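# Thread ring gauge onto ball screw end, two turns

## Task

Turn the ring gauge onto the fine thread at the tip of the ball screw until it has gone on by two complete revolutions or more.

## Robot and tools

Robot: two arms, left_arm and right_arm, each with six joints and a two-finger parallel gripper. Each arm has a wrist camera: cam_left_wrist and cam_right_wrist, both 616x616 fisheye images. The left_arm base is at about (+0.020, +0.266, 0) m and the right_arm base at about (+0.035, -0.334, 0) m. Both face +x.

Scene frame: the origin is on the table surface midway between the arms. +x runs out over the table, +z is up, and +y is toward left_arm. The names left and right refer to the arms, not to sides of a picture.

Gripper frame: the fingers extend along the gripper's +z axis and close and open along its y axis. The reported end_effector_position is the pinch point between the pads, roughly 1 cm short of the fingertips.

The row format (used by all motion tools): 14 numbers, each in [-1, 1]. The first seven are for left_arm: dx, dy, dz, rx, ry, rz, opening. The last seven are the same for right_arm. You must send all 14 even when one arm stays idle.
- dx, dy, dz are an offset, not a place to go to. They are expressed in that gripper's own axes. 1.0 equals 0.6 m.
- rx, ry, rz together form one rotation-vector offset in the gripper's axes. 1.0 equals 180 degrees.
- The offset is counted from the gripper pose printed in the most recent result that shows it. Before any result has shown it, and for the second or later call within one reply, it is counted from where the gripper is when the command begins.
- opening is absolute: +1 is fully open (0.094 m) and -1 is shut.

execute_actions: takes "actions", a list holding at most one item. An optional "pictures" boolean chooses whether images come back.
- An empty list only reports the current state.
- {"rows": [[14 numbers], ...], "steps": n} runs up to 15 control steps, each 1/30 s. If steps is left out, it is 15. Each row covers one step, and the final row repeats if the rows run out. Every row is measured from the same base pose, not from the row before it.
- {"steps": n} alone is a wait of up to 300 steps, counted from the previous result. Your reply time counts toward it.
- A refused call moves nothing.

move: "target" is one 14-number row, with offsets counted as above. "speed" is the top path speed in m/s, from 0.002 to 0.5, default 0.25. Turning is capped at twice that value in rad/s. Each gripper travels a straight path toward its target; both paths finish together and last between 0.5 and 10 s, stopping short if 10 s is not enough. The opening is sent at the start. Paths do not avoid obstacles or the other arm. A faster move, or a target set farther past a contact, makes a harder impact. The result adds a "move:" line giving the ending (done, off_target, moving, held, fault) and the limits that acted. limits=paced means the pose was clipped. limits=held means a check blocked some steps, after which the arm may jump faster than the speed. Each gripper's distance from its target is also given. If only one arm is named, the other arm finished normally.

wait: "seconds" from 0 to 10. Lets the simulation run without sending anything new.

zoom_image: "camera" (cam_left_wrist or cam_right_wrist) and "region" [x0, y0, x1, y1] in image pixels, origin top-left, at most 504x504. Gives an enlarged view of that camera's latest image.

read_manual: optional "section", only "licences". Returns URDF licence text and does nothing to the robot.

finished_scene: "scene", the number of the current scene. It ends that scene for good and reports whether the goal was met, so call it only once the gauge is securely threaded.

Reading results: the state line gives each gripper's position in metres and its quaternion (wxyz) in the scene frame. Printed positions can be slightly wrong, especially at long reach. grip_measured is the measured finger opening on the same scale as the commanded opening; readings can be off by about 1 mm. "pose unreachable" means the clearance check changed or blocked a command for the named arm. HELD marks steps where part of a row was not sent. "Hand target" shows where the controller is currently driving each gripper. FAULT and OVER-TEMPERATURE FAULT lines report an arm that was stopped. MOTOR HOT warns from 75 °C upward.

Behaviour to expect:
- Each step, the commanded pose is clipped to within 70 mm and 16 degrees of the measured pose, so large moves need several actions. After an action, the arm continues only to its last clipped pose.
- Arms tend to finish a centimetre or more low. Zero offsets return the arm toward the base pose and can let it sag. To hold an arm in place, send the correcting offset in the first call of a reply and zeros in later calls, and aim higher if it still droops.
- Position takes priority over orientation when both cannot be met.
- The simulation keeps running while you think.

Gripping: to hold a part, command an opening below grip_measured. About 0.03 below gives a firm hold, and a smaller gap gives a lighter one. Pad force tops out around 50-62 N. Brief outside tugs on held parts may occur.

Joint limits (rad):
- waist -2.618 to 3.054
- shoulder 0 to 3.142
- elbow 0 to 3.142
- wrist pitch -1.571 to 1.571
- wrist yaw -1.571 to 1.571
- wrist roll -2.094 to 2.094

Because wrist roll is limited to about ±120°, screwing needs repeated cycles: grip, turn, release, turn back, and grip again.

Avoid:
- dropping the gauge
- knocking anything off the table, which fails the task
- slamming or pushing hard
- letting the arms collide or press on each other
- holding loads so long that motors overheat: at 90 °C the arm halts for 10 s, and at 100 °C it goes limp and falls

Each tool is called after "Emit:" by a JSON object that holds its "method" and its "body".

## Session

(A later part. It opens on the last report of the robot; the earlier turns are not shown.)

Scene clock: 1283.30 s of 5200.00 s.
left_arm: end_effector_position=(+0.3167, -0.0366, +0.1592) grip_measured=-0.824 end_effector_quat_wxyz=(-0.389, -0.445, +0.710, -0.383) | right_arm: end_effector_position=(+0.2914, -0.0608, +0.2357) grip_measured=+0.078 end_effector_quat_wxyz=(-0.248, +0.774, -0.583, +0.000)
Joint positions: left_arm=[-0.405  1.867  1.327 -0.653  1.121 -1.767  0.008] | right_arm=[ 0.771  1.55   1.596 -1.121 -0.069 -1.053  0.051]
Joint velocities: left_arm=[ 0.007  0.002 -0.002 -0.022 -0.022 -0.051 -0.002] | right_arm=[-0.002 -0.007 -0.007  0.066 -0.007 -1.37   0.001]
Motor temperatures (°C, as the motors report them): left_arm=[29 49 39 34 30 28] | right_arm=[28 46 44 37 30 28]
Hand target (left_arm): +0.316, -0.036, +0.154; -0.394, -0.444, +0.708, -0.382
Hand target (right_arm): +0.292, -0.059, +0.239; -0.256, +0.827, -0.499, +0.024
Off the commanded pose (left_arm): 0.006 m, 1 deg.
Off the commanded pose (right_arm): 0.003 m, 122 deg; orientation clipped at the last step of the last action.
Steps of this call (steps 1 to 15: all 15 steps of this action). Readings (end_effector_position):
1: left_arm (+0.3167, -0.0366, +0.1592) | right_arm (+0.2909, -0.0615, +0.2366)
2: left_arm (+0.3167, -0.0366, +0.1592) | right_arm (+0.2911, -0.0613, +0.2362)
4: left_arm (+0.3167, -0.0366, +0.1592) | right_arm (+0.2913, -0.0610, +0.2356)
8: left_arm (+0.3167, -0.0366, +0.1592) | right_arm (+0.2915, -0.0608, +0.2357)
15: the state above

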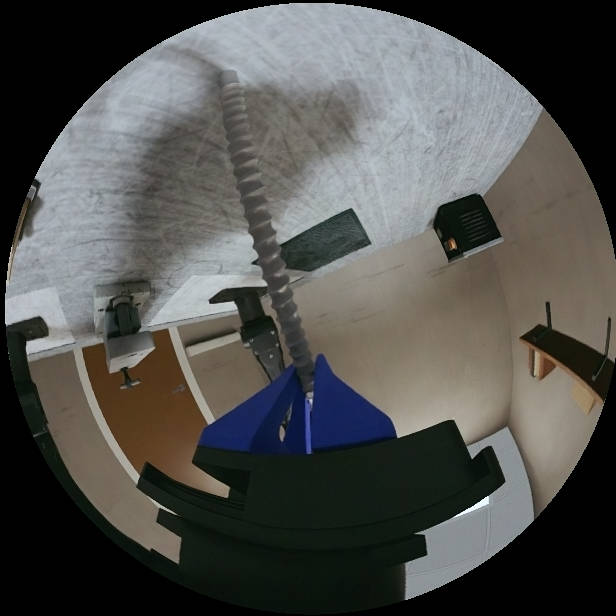

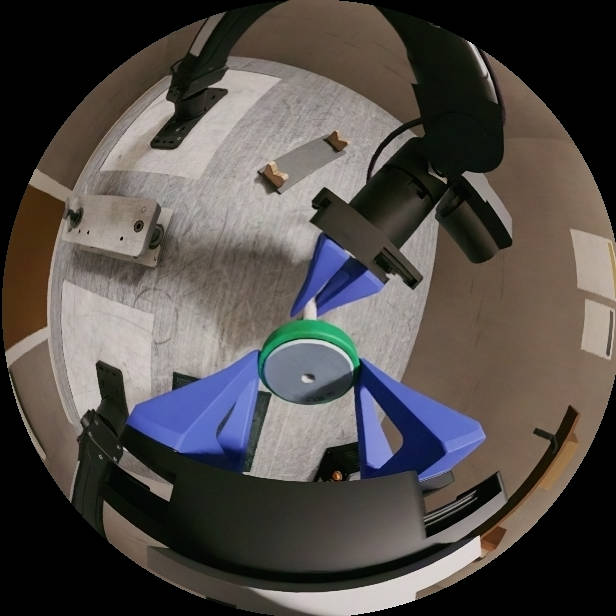

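Emit:
{"method": "zoom_image", "body": {"camera": "cam_right_wrist", "region": [250, 230, 370, 410]}}

Emit:
{"method": "execute_actions", "body": {"actions": []}}

Emit:
{"method": "zoom_image", "body": {"camera": "cam_right_wrist", "region": [270, 340, 350, 410]}}

Region (250, 230, 370, 410) of cam_right_wrist's 616x616 image, scaled by 2.800, with more detail than that image has.

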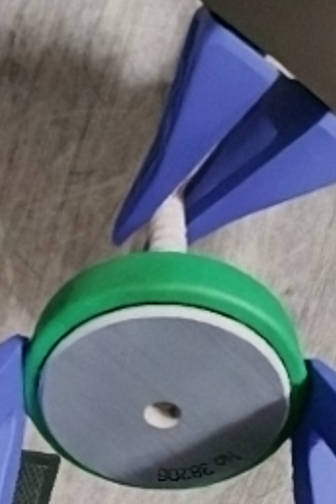

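Scene clock: 1289.07 s of 5200.00 s.
left_arm: end_effector_position=(+0.3167, -0.0366, +0.1592) grip_measured=-0.824 end_effector_quat_wxyz=(-0.389, -0.445, +0.710, -0.383) | right_arm: end_effector_position=(+0.2914, -0.0608, +0.2357) grip_measured=+0.078 end_effector_quat_wxyz=(-0.247, +0.829, -0.501, +0.025)
Joint positions: left_arm=[-0.405  1.867  1.327 -0.653  1.121 -1.767  0.008] | right_arm=[ 0.771  1.55   1.596 -1.121 -0.069 -1.256  0.051]
Joint velocities: left_arm=[-0.007 -0.012 -0.002  0.066 -0.022 -0.066  0.001] | right_arm=[ 0.007 -0.002 -0.002  0.007  0.037 -0.051  0.001]
Motor temperatures (°C, as the motors report them): left_arm=[29 49 39 34 30 28] | right_arm=[28 46 44 37 30 28]
Hand target (left_arm): +0.316, -0.036, +0.154; -0.394, -0.444, +0.708, -0.382
Hand target (right_arm): +0.292, -0.059, +0.239; -0.256, +0.827, -0.499, +0.024
Off the commanded pose (left_arm): 0.006 m, 1 deg.
Off the commanded pose (right_arm): 0.003 m, 111 deg; orientation clipped at the last step of the last action.
Steps of this call (steps 1 to 90: nothing new was sent; then 2.77 s passed at rest). Readings (end_effector_position):
1: left_arm (+0.3167, -0.0366, +0.1592) | right_arm (+0.2914, -0.0608, +0.2357)
2: left_arm (+0.3167, -0.0366, +0.1592) | right_arm (+0.2914, -0.0608, +0.2357)
4: left_arm (+0.3167, -0.0366, +0.1592) | right_arm (+0.2914, -0.0608, +0.2357)
8: left_arm (+0.3167, -0.0366, +0.1592) | right_arm (+0.2914, -0.0608, +0.2357)
90: the state above

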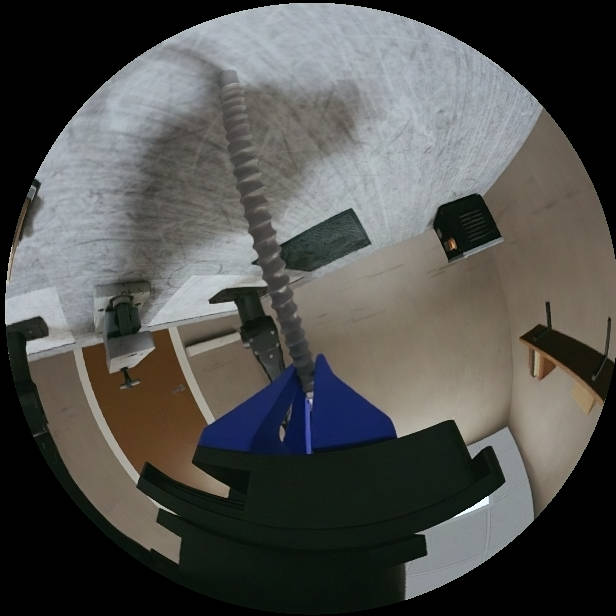

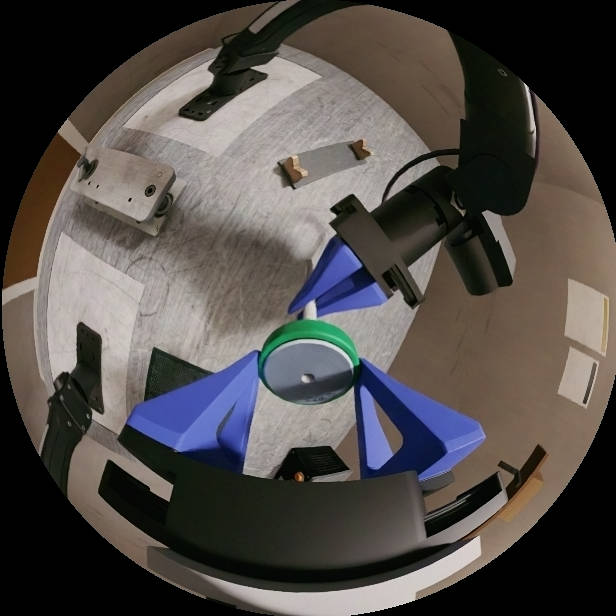

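Region (270, 340, 350, 410) of cam_right_wrist's 616x616 image, scaled by 6.300, with more detail than that image has; it fills the top 441 rows of this view, and the rest is white.

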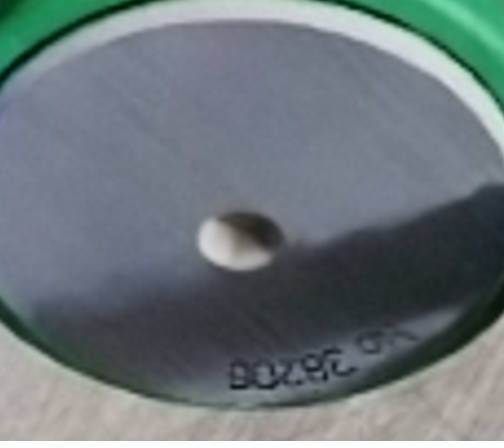

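Emit:
{"method": "execute_actions", "body": {"actions": [{"rows": [[-0.008,0.003,0.004,-0.002,0.003,-0.002,-0.87,-0.0011,-0.0015,0.0011,0.0054,-0.001,0.03,0.04],[-0.008,0.003,0.004,-0.002,0.003,-0.002,-0.87,-0.002,-0.0013,0.0011,0.0062,0.0005,0.07,0.04],[-0.008,0.003,0.004,-0.002,0.003,-0.002,-0.87,-0.0028,-0.001,0.0011,0.063,-0.001,0.9,0.04]], "steps": 15}], "pictures": false}}

Emit:
{"method": "execute_actions", "body": {"actions": [{"rows": [[-0.008,0.003,0.004,-0.002,0.003,-0.002,-0.87,-0.0029,0.0009,0.0011,0.05,-0.039,0.9,0.04]], "steps": 15}]}}

Emit:
{"method": "zoom_image", "body": {"camera": "cam_right_wrist", "region": [250, 230, 370, 410]}}

Scene clock: 1306.53 s of 5200.00 s.
left_arm: end_effector_position=(+0.3167, -0.0366, +0.1592) grip_measured=-0.824 end_effector_quat_wxyz=(-0.389, -0.445, +0.710, -0.383) | right_arm: end_effector_position=(+0.2914, -0.0608, +0.2353) grip_measured=+0.078 end_effector_quat_wxyz=(+0.241, -0.624, +0.741, +0.055)
Joint positions: left_arm=[-0.405  1.867  1.327 -0.653  1.121 -1.767  0.008] | right_arm=[ 0.771  1.55   1.595 -1.12  -0.069 -0.602  0.051]
Joint velocities: left_arm=[-0.007  0.017  0.012 -0.037 -0.037 -0.022 -0.   ] | right_arm=[-0.002 -0.017 -0.002  0.007 -0.007  1.355  0.   ]
Motor temperatures (°C, as the motors report them): left_arm=[29 49 39 34 30 28] | right_arm=[28 46 43 37 30 28]
Hand target (left_arm): +0.316, -0.036, +0.154; -0.394, -0.444, +0.708, -0.382
Hand target (right_arm): +0.291, -0.059, +0.236; +0.240, -0.544, +0.800, +0.082
Off the commanded pose (left_arm): 0.006 m, 1 deg.
Off the commanded pose (right_arm): 0.002 m, 125 deg; orientation clipped at the last step of the last action.
Steps of this call (steps 1 to 90: nothing new was sent; then 13.97 s passed at rest; steps 91 to 105: all 15 steps of this action). Readings (end_effector_position):
91: left_arm (+0.3167, -0.0366, +0.1592) | right_arm (+0.2914, -0.0609, +0.2354)
92: left_arm (+0.3167, -0.0366, +0.1592) | right_arm (+0.2914, -0.0608, +0.2353)
94: left_arm (+0.3167, -0.0366, +0.1592) | right_arm (+0.2914, -0.0608, +0.2353)
98: left_arm (+0.3167, -0.0366, +0.1592) | right_arm (+0.2914, -0.0608, +0.2353)
105: the state above

Scene clock: 1307.03 s of 5200.00 s.
left_arm: end_effector_position=(+0.3167, -0.0366, +0.1592) grip_measured=-0.824 end_effector_quat_wxyz=(-0.389, -0.445, +0.710, -0.383) | right_arm: end_effector_position=(+0.2913, -0.0608, +0.2353) grip_measured=+0.078 end_effector_quat_wxyz=(+0.207, -0.326, +0.913, +0.136)
Joint positions: left_arm=[-0.405  1.867  1.327 -0.653  1.121 -1.767  0.008] | right_arm=[ 0.771  1.55   1.595 -1.12  -0.07   0.112  0.051]
Joint velocities: left_arm=[ 0.002  0.007 -0.007 -0.007 -0.007 -0.022 -0.   ] | right_arm=[ 0.022  0.007 -0.002  0.037 -0.066  1.311 -0.001]
Motor temperatures (°C, as the motors report them): left_arm=[29 49 39 34 30 28] | right_arm=[28 46 43 37 30 28]
Hand target (left_arm): +0.316, -0.036, +0.154; -0.394, -0.444, +0.708, -0.382
Hand target (right_arm): +0.291, -0.059, +0.235; +0.196, -0.230, +0.940, +0.160
Off the commanded pose (left_arm): 0.006 m, 1 deg.
Off the commanded pose (right_arm): 0.002 m, 122 deg; orientation clipped at the last step of the last action.
Steps of this call (steps 1 to 15: all 15 steps of this action). Readings (end_effector_position):
1: left_arm (+0.3167, -0.0366, +0.1592) | right_arm (+0.2913, -0.0608, +0.2353)
2: left_arm (+0.3167, -0.0366, +0.1592) | right_arm (+0.2913, -0.0608, +0.2353)
4: left_arm (+0.3167, -0.0366, +0.1592) | right_arm (+0.2913, -0.0608, +0.2353)
8: left_arm (+0.3167, -0.0366, +0.1592) | right_arm (+0.2913, -0.0608, +0.2353)
15: the state above

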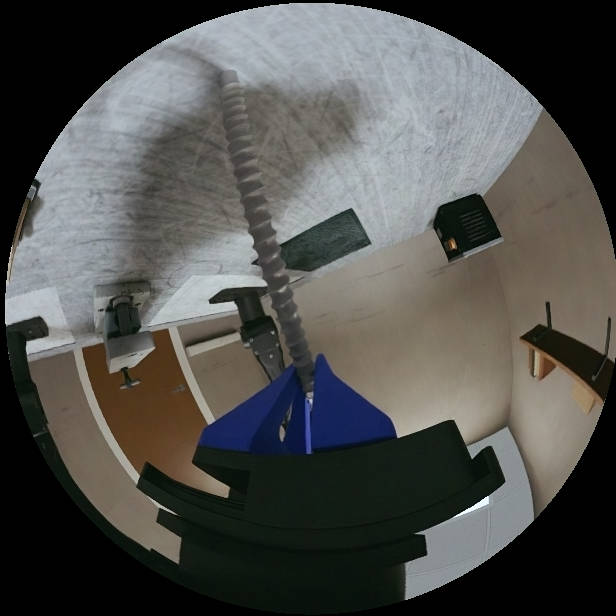

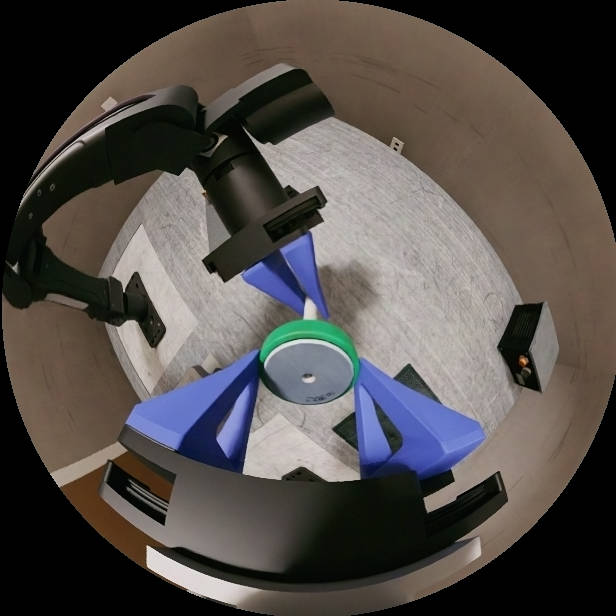

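Region (250, 230, 370, 410) of cam_right_wrist's 616x616 image, scaled by 2.800, with more detail than that image has.

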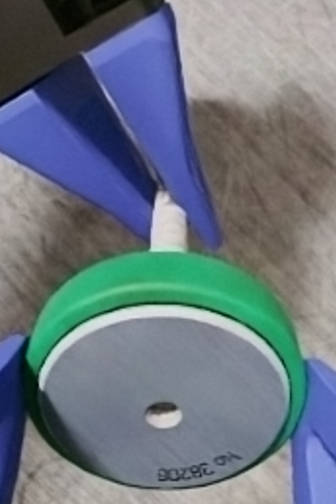

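Emit:
{"method": "execute_actions", "body": {"actions": [{"rows": [[-0.008,0.003,0.004,-0.002,0.003,-0.002,-0.87,-0.0013,0.0016,0.0011,-0.001,-0.0055,0.03,0.04],[-0.008,0.003,0.004,-0.002,0.003,-0.002,-0.87,-0.0011,0.0023,0.0011,0.0005,-0.0062,0.07,0.04],[-0.008,0.003,0.004,-0.002,0.003,-0.002,-0.87,-0.001,0.0028,0.0011,-0.001,-0.063,0.9,0.04]], "steps": 15}], "pictures": false}}

Emit:
{"method": "execute_actions", "body": {"actions": [{"rows": [[-0.008,0.003,0.004,-0.002,0.003,-0.002,-0.87,0.001,0.0028,0.0011,-0.04,-0.049,0.9,0.04]], "steps": 15}]}}

Emit:
{"method": "zoom_image", "body": {"camera": "cam_right_wrist", "region": [250, 230, 370, 410]}}

Scene clock: 1313.27 s of 5200.00 s.
left_arm: end_effector_position=(+0.3167, -0.0366, +0.1592) grip_measured=-0.824 end_effector_quat_wxyz=(-0.389, -0.445, +0.710, -0.383) | right_arm: end_effector_position=(+0.2914, -0.0606, +0.2354) grip_measured=+0.078 end_effector_quat_wxyz=(+0.137, +0.058, +0.967, +0.207)
Joint positions: left_arm=[-0.405  1.867  1.327 -0.653  1.121 -1.767  0.008] | right_arm=[ 0.771  1.55   1.595 -1.119 -0.07   0.917  0.051]
Joint velocities: left_arm=[-0.002 -0.007 -0.022  0.007  0.022  0.007 -0.   ] | right_arm=[-0.022  0.007 -0.002 -0.037  0.022  1.297  0.   ]
Motor temperatures (°C, as the motors report them): left_arm=[29 49 39 34 30 28] | right_arm=[28 46 43 37 30 28]
Hand target (left_arm): +0.316, -0.036, +0.154; -0.394, -0.444, +0.708, -0.382
Hand target (right_arm): +0.291, -0.059, +0.235; +0.117, +0.156, +0.955, +0.225
Off the commanded pose (left_arm): 0.006 m, 1 deg.
Off the commanded pose (right_arm): 0.002 m, 116 deg; orientation clipped at the last step of the last action.
Steps of this call (steps 1 to 90: nothing new was sent; then 2.73 s passed at rest; steps 91 to 105: all 15 steps of this action). Readings (end_effector_position):
91: left_arm (+0.3167, -0.0366, +0.1592) | right_arm (+0.2914, -0.0607, +0.2353)
92: left_arm (+0.3167, -0.0366, +0.1592) | right_arm (+0.2915, -0.0607, +0.2354)
94: left_arm (+0.3167, -0.0366, +0.1592) | right_arm (+0.2914, -0.0606, +0.2354)
98: left_arm (+0.3167, -0.0366, +0.1592) | right_arm (+0.2914, -0.0606, +0.2354)
105: the state above

Scene clock: 1313.77 s of 5200.00 s.
left_arm: end_effector_position=(+0.3167, -0.0366, +0.1592) grip_measured=-0.824 end_effector_quat_wxyz=(-0.389, -0.445, +0.710, -0.383) | right_arm: end_effector_position=(+0.2914, -0.0605, +0.2354) grip_measured=+0.078 end_effector_quat_wxyz=(+0.055, +0.397, +0.884, +0.242)
Joint positions: left_arm=[-0.405  1.867  1.327 -0.653  1.121 -1.767  0.008] | right_arm=[ 0.771  1.55   1.595 -1.119 -0.071  1.641  0.051]
Joint velocities: left_arm=[ 0.007 -0.007 -0.017 -0.037 -0.051  0.037 -0.   ] | right_arm=[-0.007 -0.007 -0.012  0.022 -0.022  1.385 -0.001]
Motor temperatures (°C, as the motors report them): left_arm=[29 49 39 34 30 28] | right_arm=[28 46 43 37 30 28]
Hand target (left_arm): +0.316, -0.036, +0.154; -0.394, -0.444, +0.708, -0.382
Hand target (right_arm): +0.291, -0.059, +0.235; +0.030, +0.484, +0.838, +0.252
Off the commanded pose (left_arm): 0.006 m, 1 deg.
Off the commanded pose (right_arm): 0.002 m, 121 deg; orientation clipped at the last step of the last action.
Steps of this call (steps 1 to 15: all 15 steps of this action). Readings (end_effector_position):
1: left_arm (+0.3167, -0.0366, +0.1592) | right_arm (+0.2914, -0.0606, +0.2354)
2: left_arm (+0.3167, -0.0366, +0.1592) | right_arm (+0.2913, -0.0605, +0.2354)
4: left_arm (+0.3167, -0.0366, +0.1592) | right_arm (+0.2913, -0.0605, +0.2354)
8: left_arm (+0.3167, -0.0366, +0.1592) | right_arm (+0.2913, -0.0605, +0.2354)
15: the state above

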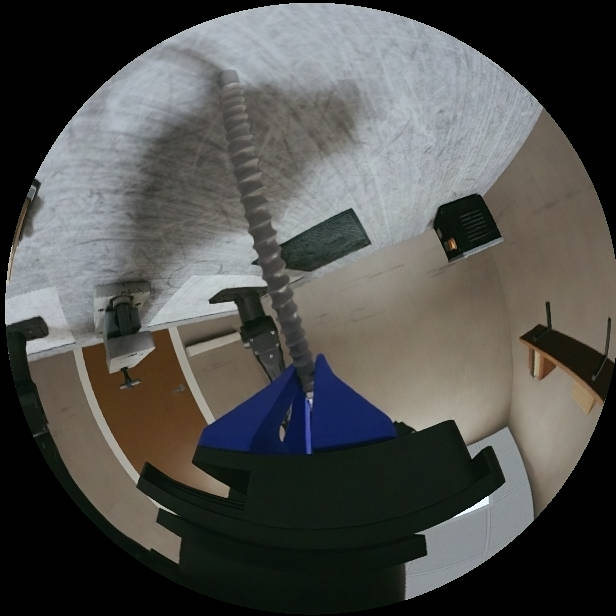

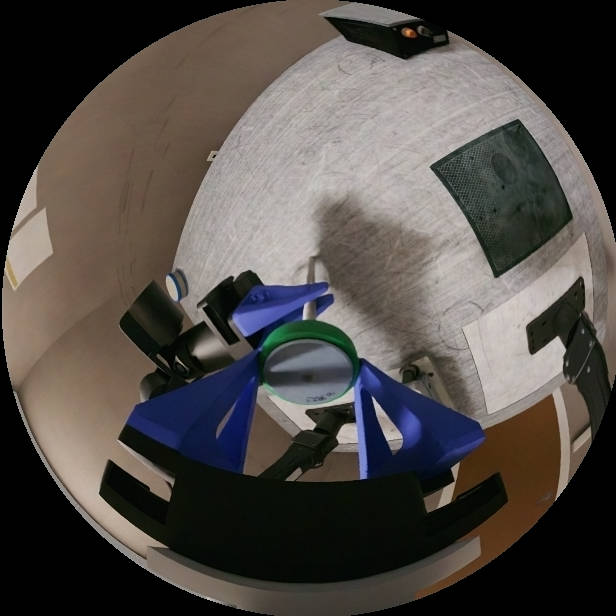

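Region (250, 230, 370, 410) of cam_right_wrist's 616x616 image, scaled by 2.800, with more detail than that image has.

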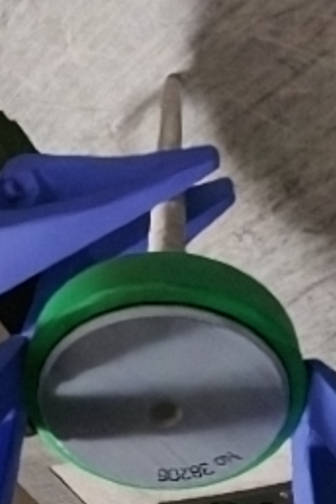

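Emit:
{"method": "execute_actions", "body": {"actions": []}}

Emit:
{"method": "zoom_image", "body": {"camera": "cam_right_wrist", "region": [280, 250, 340, 330]}}

Emit:
{"method": "zoom_image", "body": {"camera": "cam_right_wrist", "region": [280, 350, 340, 400]}}

Scene clock: 1352.73 s of 5200.00 s.
left_arm: end_effector_position=(+0.3167, -0.0366, +0.1592) grip_measured=-0.824 end_effector_quat_wxyz=(-0.389, -0.445, +0.710, -0.383) | right_arm: end_effector_position=(+0.2914, -0.0605, +0.2354) grip_measured=+0.078 end_effector_quat_wxyz=(+0.030, +0.485, +0.839, +0.246)
Joint positions: left_arm=[-0.405  1.867  1.327 -0.653  1.121 -1.767  0.008] | right_arm=[ 0.771  1.55   1.595 -1.119 -0.071  1.846  0.051]
Joint velocities: left_arm=[-0.002 -0.002  0.017  0.007  0.022 -0.007  0.   ] | right_arm=[ 0.002 -0.012  0.007  0.022 -0.11  -0.066 -0.   ]
Motor temperatures (°C, as the motors report them): left_arm=[29 50 39 34 30 28] | right_arm=[28 45 43 37 30 28]
Hand target (left_arm): +0.316, -0.036, +0.154; -0.394, -0.444, +0.708, -0.382
Hand target (right_arm): +0.291, -0.059, +0.235; +0.030, +0.484, +0.838, +0.252
Off the commanded pose (left_arm): 0.006 m, 1 deg.
Off the commanded pose (right_arm): 0.002 m, 109 deg; orientation clipped at the last step of the last action.
Steps of this call (steps 1 to 90: nothing new was sent; then 35.97 s passed at rest). Readings (end_effector_position):
1: left_arm (+0.3167, -0.0366, +0.1592) | right_arm (+0.2914, -0.0605, +0.2354)
2: left_arm (+0.3167, -0.0366, +0.1592) | right_arm (+0.2914, -0.0605, +0.2354)
4: left_arm (+0.3167, -0.0366, +0.1592) | right_arm (+0.2914, -0.0605, +0.2354)
8: left_arm (+0.3167, -0.0366, +0.1592) | right_arm (+0.2914, -0.0605, +0.2354)
90: the state above

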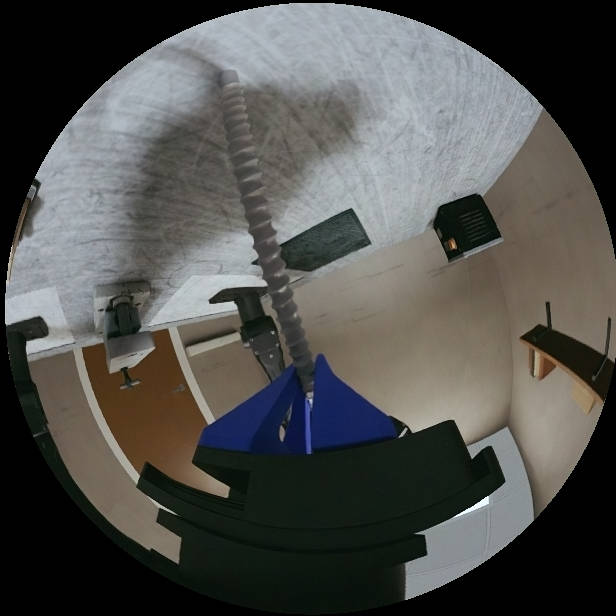

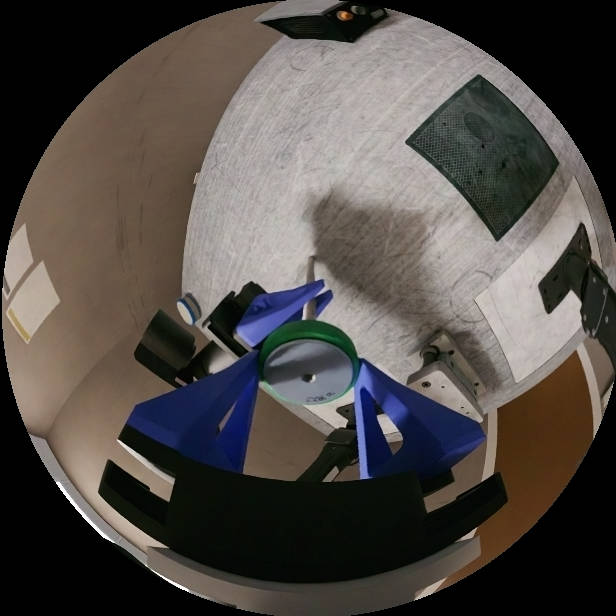

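Region (280, 250, 340, 330) of cam_right_wrist's 616x616 image, scaled by 6.300, with more detail than that image has; it fills the left 378 columns of this view, and the rest is white.

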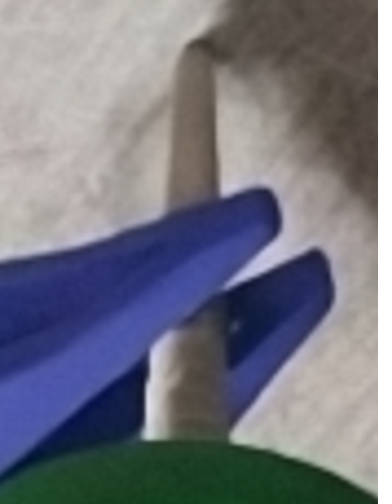

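Region (280, 350, 340, 400) of cam_right_wrist's 616x616 image, scaled by 8.400, with more detail than that image has.

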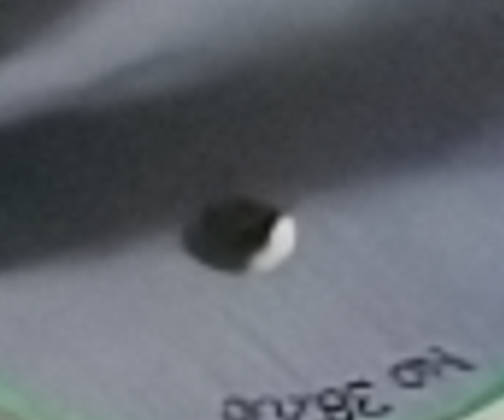

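Emit:
{"method": "execute_actions", "body": {"actions": [{"rows": [[-0.008,0.003,0.004,-0.002,0.003,-0.002,-0.87,-0.0016,0.0031,-0.0006,-0.0062,-0.0008,0,0.04],[-0.008,0.003,0.004,-0.002,0.003,-0.002,-0.87,-0.0022,0.0032,-0.0006,-0.0064,-0.0015,0,0.04],[-0.008,0.003,0.004,-0.002,0.003,-0.002,-0.87,-0.0027,0.0034,-0.0006,-0.0066,-0.0021,0,0.04],[-0.008,0.003,0.004,-0.002,0.003,-0.002,-0.87,-0.0033,0.0036,-0.0006,-0.0067,-0.0027,0,0.04]], "steps": 15}], "pictures": false}}

Scene clock: 1417.83 s of 5200.00 s.
left_arm: end_effector_position=(+0.3167, -0.0366, +0.1592) grip_measured=-0.824 end_effector_quat_wxyz=(-0.389, -0.445, +0.710, -0.383) | right_arm: end_effector_position=(+0.2916, -0.0606, +0.2355) grip_measured=+0.078 end_effector_quat_wxyz=(+0.030, +0.485, +0.839, +0.246)
Joint positions: left_arm=[-0.405  1.867  1.327 -0.653  1.121 -1.767  0.008] | right_arm=[ 0.771  1.55   1.595 -1.118 -0.07   1.846  0.051]
Joint velocities: left_arm=[ 0.007 -0.012 -0.017 -0.022 -0.007 -0.081 -0.   ] | right_arm=[-0.007 -0.002 -0.007  0.022  0.081 -0.037  0.   ]
Motor temperatures (°C, as the motors report them): left_arm=[29 50 39 34 30 28] | right_arm=[28 45 42 37 30 28]
Hand target (left_arm): +0.316, -0.036, +0.154; -0.394, -0.444, +0.708, -0.382
Hand target (right_arm): +0.294, -0.061, +0.236; +0.038, +0.485, +0.836, +0.253
Off the commanded pose (left_arm): 0.006 m, 1 deg.
Off the commanded pose (right_arm): 0.003 m, 1 deg.
Steps of this call (steps 1 to 90: nothing new was sent; then 61.60 s passed at rest; steps 91 to 105: all 15 steps of this action). Readings (end_effector_position):
91: left_arm (+0.3167, -0.0366, +0.1592) | right_arm (+0.2915, -0.0605, +0.2355)
92: left_arm (+0.3167, -0.0366, +0.1592) | right_arm (+0.2915, -0.0605, +0.2355)
94: left_arm (+0.3167, -0.0366, +0.1592) | right_arm (+0.2916, -0.0606, +0.2355)
98: left_arm (+0.3167, -0.0366, +0.1592) | right_arm (+0.2916, -0.0606, +0.2355)
105: the state above

Emit:
{"method": "execute_actions", "body": {"actions": [{"rows": [[-0.008,0.003,0.004,-0.002,0.003,-0.002,-0.87,-0.0039,0.0037,-0.0006,-0.0069,-0.0033,0,0.04],[-0.008,0.003,0.004,-0.002,0.003,-0.002,-0.87,-0.0044,0.0039,-0.0006,-0.0071,-0.0039,0,0.04],[-0.008,0.003,0.004,-0.002,0.003,-0.002,-0.87,-0.0044,0.0039,-0.0006,-0.0071,-0.0039,0,0.04],[-0.008,0.003,0.004,-0.002,0.003,-0.002,-0.87,-0.005,0.004,-0.0006,-0.0073,-0.0045,0,0.04],[-0.008,0.003,0.004,-0.002,0.003,-0.002,-0.87,-0.005,0.004,-0.0006,-0.0073,-0.0045,0,0.04],[-0.008,0.003,0.004,-0.002,0.003,-0.002,-0.87,-0.0056,0.0042,-0.0006,-0.0074,-0.0051,0,0.04]], "steps": 15}], "pictures": false}}

Scene clock: 1424.23 s of 5200.00 s.
left_arm: end_effector_position=(+0.3167, -0.0366, +0.1592) grip_measured=-0.824 end_effector_quat_wxyz=(-0.389, -0.445, +0.710, -0.383) | right_arm: end_effector_position=(+0.2917, -0.0606, +0.2355) grip_measured=+0.078 end_effector_quat_wxyz=(+0.031, +0.485, +0.839, +0.246)
Joint positions: left_arm=[-0.405  1.867  1.327 -0.653  1.121 -1.767  0.008] | right_arm=[ 0.771  1.55   1.595 -1.118 -0.069  1.846  0.051]
Joint velocities: left_arm=[-0.027 -0.002 -0.012 -0.095  0.051  0.007 -0.001] | right_arm=[-0.012  0.002 -0.007 -0.007 -0.007  0.022 -0.   ]
Motor temperatures (°C, as the motors report them): left_arm=[29 50 39 34 30 28] | right_arm=[28 46 42 37 30 28]
Hand target (left_arm): +0.316, -0.036, +0.154; -0.394, -0.444, +0.708, -0.382
Hand target (right_arm): +0.295, -0.063, +0.236; +0.042, +0.486, +0.836, +0.252
Off the commanded pose (left_arm): 0.006 m, 1 deg.
Off the commanded pose (right_arm): 0.004 m, 2 deg.
Steps of this call (steps 1 to 90: nothing new was sent; then 2.90 s passed at rest; steps 91 to 105: all 15 steps of this action). Readings (end_effector_position):
91: left_arm (+0.3167, -0.0366, +0.1592) | right_arm (+0.2916, -0.0606, +0.2355)
92: left_arm (+0.3167, -0.0366, +0.1592) | right_arm (+0.2916, -0.0606, +0.2355)
94: left_arm (+0.3167, -0.0366, +0.1592) | right_arm (+0.2916, -0.0606, +0.2355)
98: left_arm (+0.3167, -0.0366, +0.1592) | right_arm (+0.2917, -0.0606, +0.2355)
105: the state above

Emit:
{"method": "execute_actions", "body": {"actions": [{"rows": [[-0.008,0.003,0.004,-0.002,0.003,-0.002,-0.87,0,0.001,0.0015,-0.0045,0.0014,0.015,0.04],[-0.008,0.003,0.004,-0.002,0.003,-0.002,-0.87,0,0,0.0028,-0.0039,0.0014,0.03,0.04],[-0.008,0.003,0.004,-0.002,0.003,-0.002,-0.87,0,0,0.0028,-0.0039,0.0014,0.045,0.04],[-0.008,0.003,0.004,-0.002,0.003,-0.002,-0.87,0,0,0.0028,-0.0039,0.0014,0.06,0.04],[-0.008,0.003,0.004,-0.002,0.003,-0.002,-0.87,0,0,0.0028,-0.0039,0.0014,0.072,0.04]], "steps": 15}]}}

Emit:
{"method": "zoom_image", "body": {"camera": "cam_left_wrist", "region": [240, 280, 360, 420]}}

Scene clock: 1445.73 s of 5200.00 s.
left_arm: end_effector_position=(+0.3167, -0.0366, +0.1592) grip_measured=-0.824 end_effector_quat_wxyz=(-0.389, -0.445, +0.710, -0.383) | right_arm: end_effector_position=(+0.2917, -0.0605, +0.2351) grip_measured=+0.078 end_effector_quat_wxyz=(+0.004, +0.569, +0.784, +0.248)
Joint positions: left_arm=[-0.405  1.867  1.327 -0.653  1.121 -1.767  0.008] | right_arm=[ 0.771  1.55   1.593 -1.117 -0.07   2.054  0.051]
Joint velocities: left_arm=[-0.022 -0.012  0.007 -0.081  0.037  0.037 -0.   ] | right_arm=[ 0.012 -0.002 -0.007 -0.022  0.022  0.066  0.   ]
Motor temperatures (°C, as the motors report them): left_arm=[29 50 39 34 30 28] | right_arm=[28 46 42 37 30 28]
Hand target (left_arm): +0.316, -0.036, +0.154; -0.394, -0.444, +0.708, -0.382
Hand target (right_arm): +0.292, -0.060, +0.234; +0.004, +0.576, +0.777, +0.254
Off the commanded pose (left_arm): 0.006 m, 1 deg.
Off the commanded pose (right_arm): 0.001 m, 1 deg.
Steps of this call (steps 1 to 90: nothing new was sent; then 18.00 s passed at rest; steps 91 to 105: all 15 steps of this action). Readings (end_effector_position):
91: left_arm (+0.3167, -0.0366, +0.1592) | right_arm (+0.2916, -0.0606, +0.2355)
92: left_arm (+0.3167, -0.0366, +0.1592) | right_arm (+0.2916, -0.0605, +0.2355)
94: left_arm (+0.3167, -0.0366, +0.1592) | right_arm (+0.2916, -0.0605, +0.2355)
98: left_arm (+0.3167, -0.0366, +0.1592) | right_arm (+0.2916, -0.0606, +0.2351)
105: the state above

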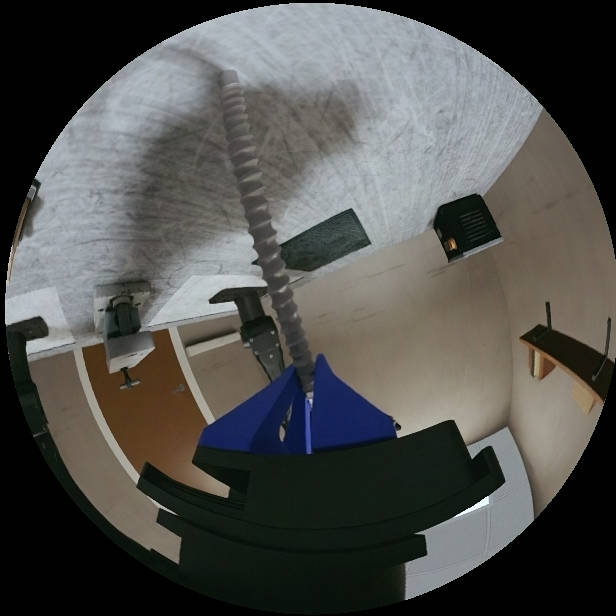

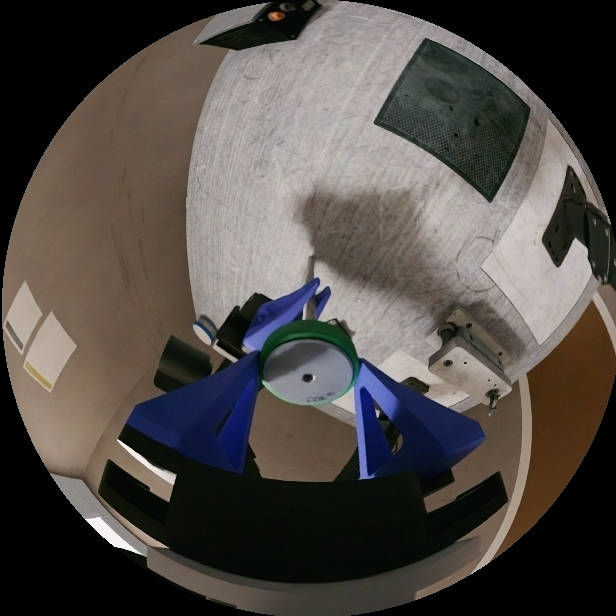

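Region (240, 280, 360, 420) of cam_left_wrist's 616x616 image, scaled by 3.600, with more detail than that image has; it fills the left 432 columns of this view, and the rest is white.

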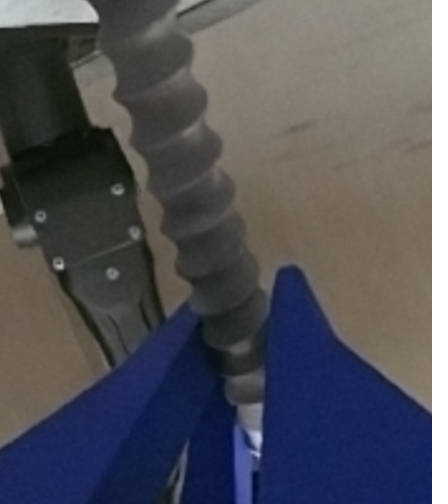

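Emit:
{"method": "execute_actions", "body": {"actions": [{"rows": [[-0.008,0.003,0.004,-0.002,0.003,-0.002,-0.87,0.0015,0.003,-0.002,-0.0055,0.0025,0,0.04],[-0.008,0.003,0.004,-0.002,0.003,-0.002,-0.87,0.0033,0.0062,-0.0061,-0.0071,0.0038,0,0.04],[-0.008,0.003,0.004,-0.002,0.003,-0.002,-0.87,0.0033,0.0062,-0.0061,-0.0071,0.0038,0,0.05],[-0.008,0.003,0.004,-0.002,0.003,-0.002,-0.87,0.0033,0.0062,-0.0061,-0.0071,0.0038,0,0.06],[-0.008,0.003,0.004,-0.002,0.003,-0.002,-0.87,0.0033,0.0062,-0.0061,-0.0071,0.0038,0,0.07],[-0.008,0.003,0.004,-0.002,0.003,-0.002,-0.87,0.0033,0.0062,-0.0061,-0.0071,0.0038,0,0.08],[-0.008,0.003,0.004,-0.002,0.003,-0.002,-0.87,0.0033,0.0062,-0.0061,-0.0071,0.0038,0,0.09],[-0.008,0.003,0.004,-0.002,0.003,-0.002,-0.87,0.0033,0.0062,-0.0061,-0.0071,0.0038,0,0.1],[-0.008,0.003,0.004,-0.002,0.003,-0.002,-0.87,0.0033,0.0062,-0.0061,-0.0071,0.0038,0,0.11]], "steps": 15}]}}

Emit:
{"method": "zoom_image", "body": {"camera": "cam_right_wrist", "region": [250, 230, 370, 410]}}

Scene clock: 1473.63 s of 5200.00 s.
left_arm: end_effector_position=(+0.3167, -0.0366, +0.1592) grip_measured=-0.824 end_effector_quat_wxyz=(-0.389, -0.445, +0.710, -0.383) | right_arm: end_effector_position=(+0.2915, -0.0605, +0.2354) grip_measured=+0.107 end_effector_quat_wxyz=(+0.003, +0.573, +0.781, +0.249)
Joint positions: left_arm=[-0.405  1.867  1.327 -0.653  1.121 -1.767  0.008] | right_arm=[ 0.771  1.549  1.593 -1.117 -0.07   2.064  0.052]
Joint velocities: left_arm=[ 0.002  0.007 -0.012 -0.007 -0.007 -0.007  0.001] | right_arm=[-0.017  0.007 -0.012 -0.051 -0.051 -0.022  0.001]
Motor temperatures (°C, as the motors report them): left_arm=[29 50 39 34 30 28] | right_arm=[28 46 42 38 30 28]
Hand target (left_arm): +0.316, -0.036, +0.154; -0.394, -0.444, +0.708, -0.382
Hand target (right_arm): +0.293, -0.059, +0.240; +0.006, +0.568, +0.781, +0.260
Off the commanded pose (left_arm): 0.006 m, 1 deg.
Off the commanded pose (right_arm): 0.005 m, 2 deg.
Steps of this call (steps 1 to 90: nothing new was sent; then 24.40 s passed at rest; steps 91 to 105: all 15 steps of this action). Readings (end_effector_position):
91: left_arm (+0.3167, -0.0366, +0.1592) | right_arm (+0.2917, -0.0605, +0.2351)
92: left_arm (+0.3167, -0.0366, +0.1592) | right_arm (+0.2917, -0.0605, +0.2351)
94: left_arm (+0.3167, -0.0366, +0.1592) | right_arm (+0.2917, -0.0605, +0.2351)
98: left_arm (+0.3167, -0.0366, +0.1592) | right_arm (+0.2916, -0.0605, +0.2354)
105: the state above

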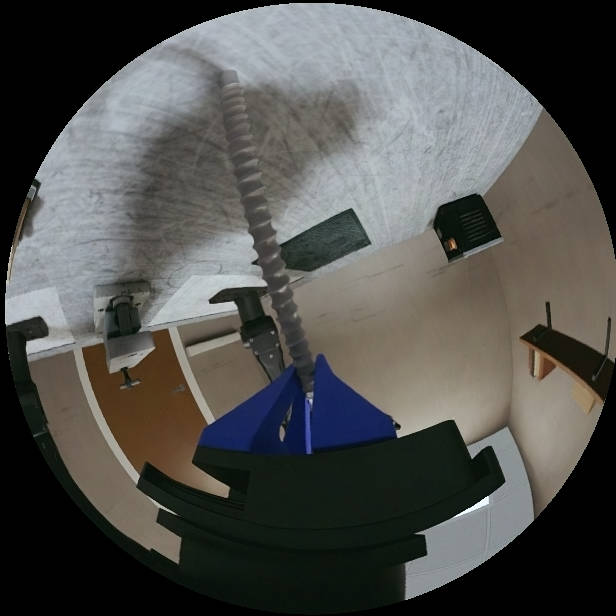

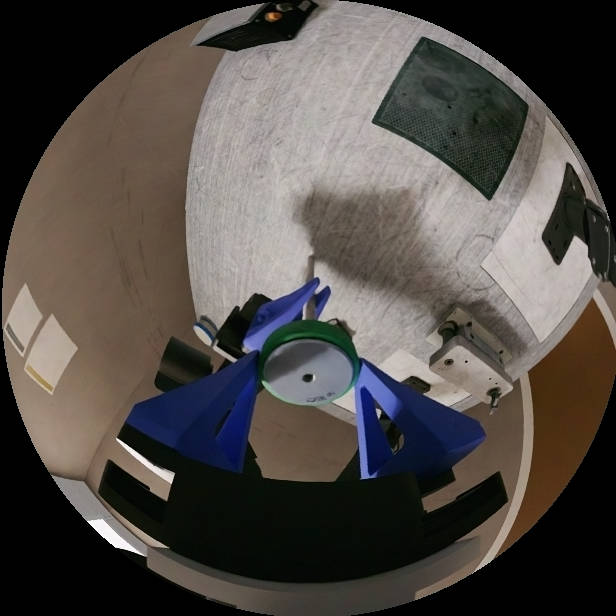

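Region (250, 230, 370, 410) of cam_right_wrist's 616x616 image, scaled by 2.800, with more detail than that image has.

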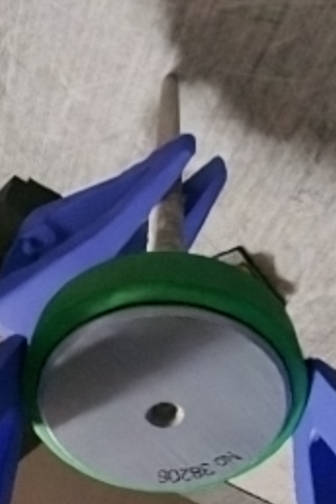

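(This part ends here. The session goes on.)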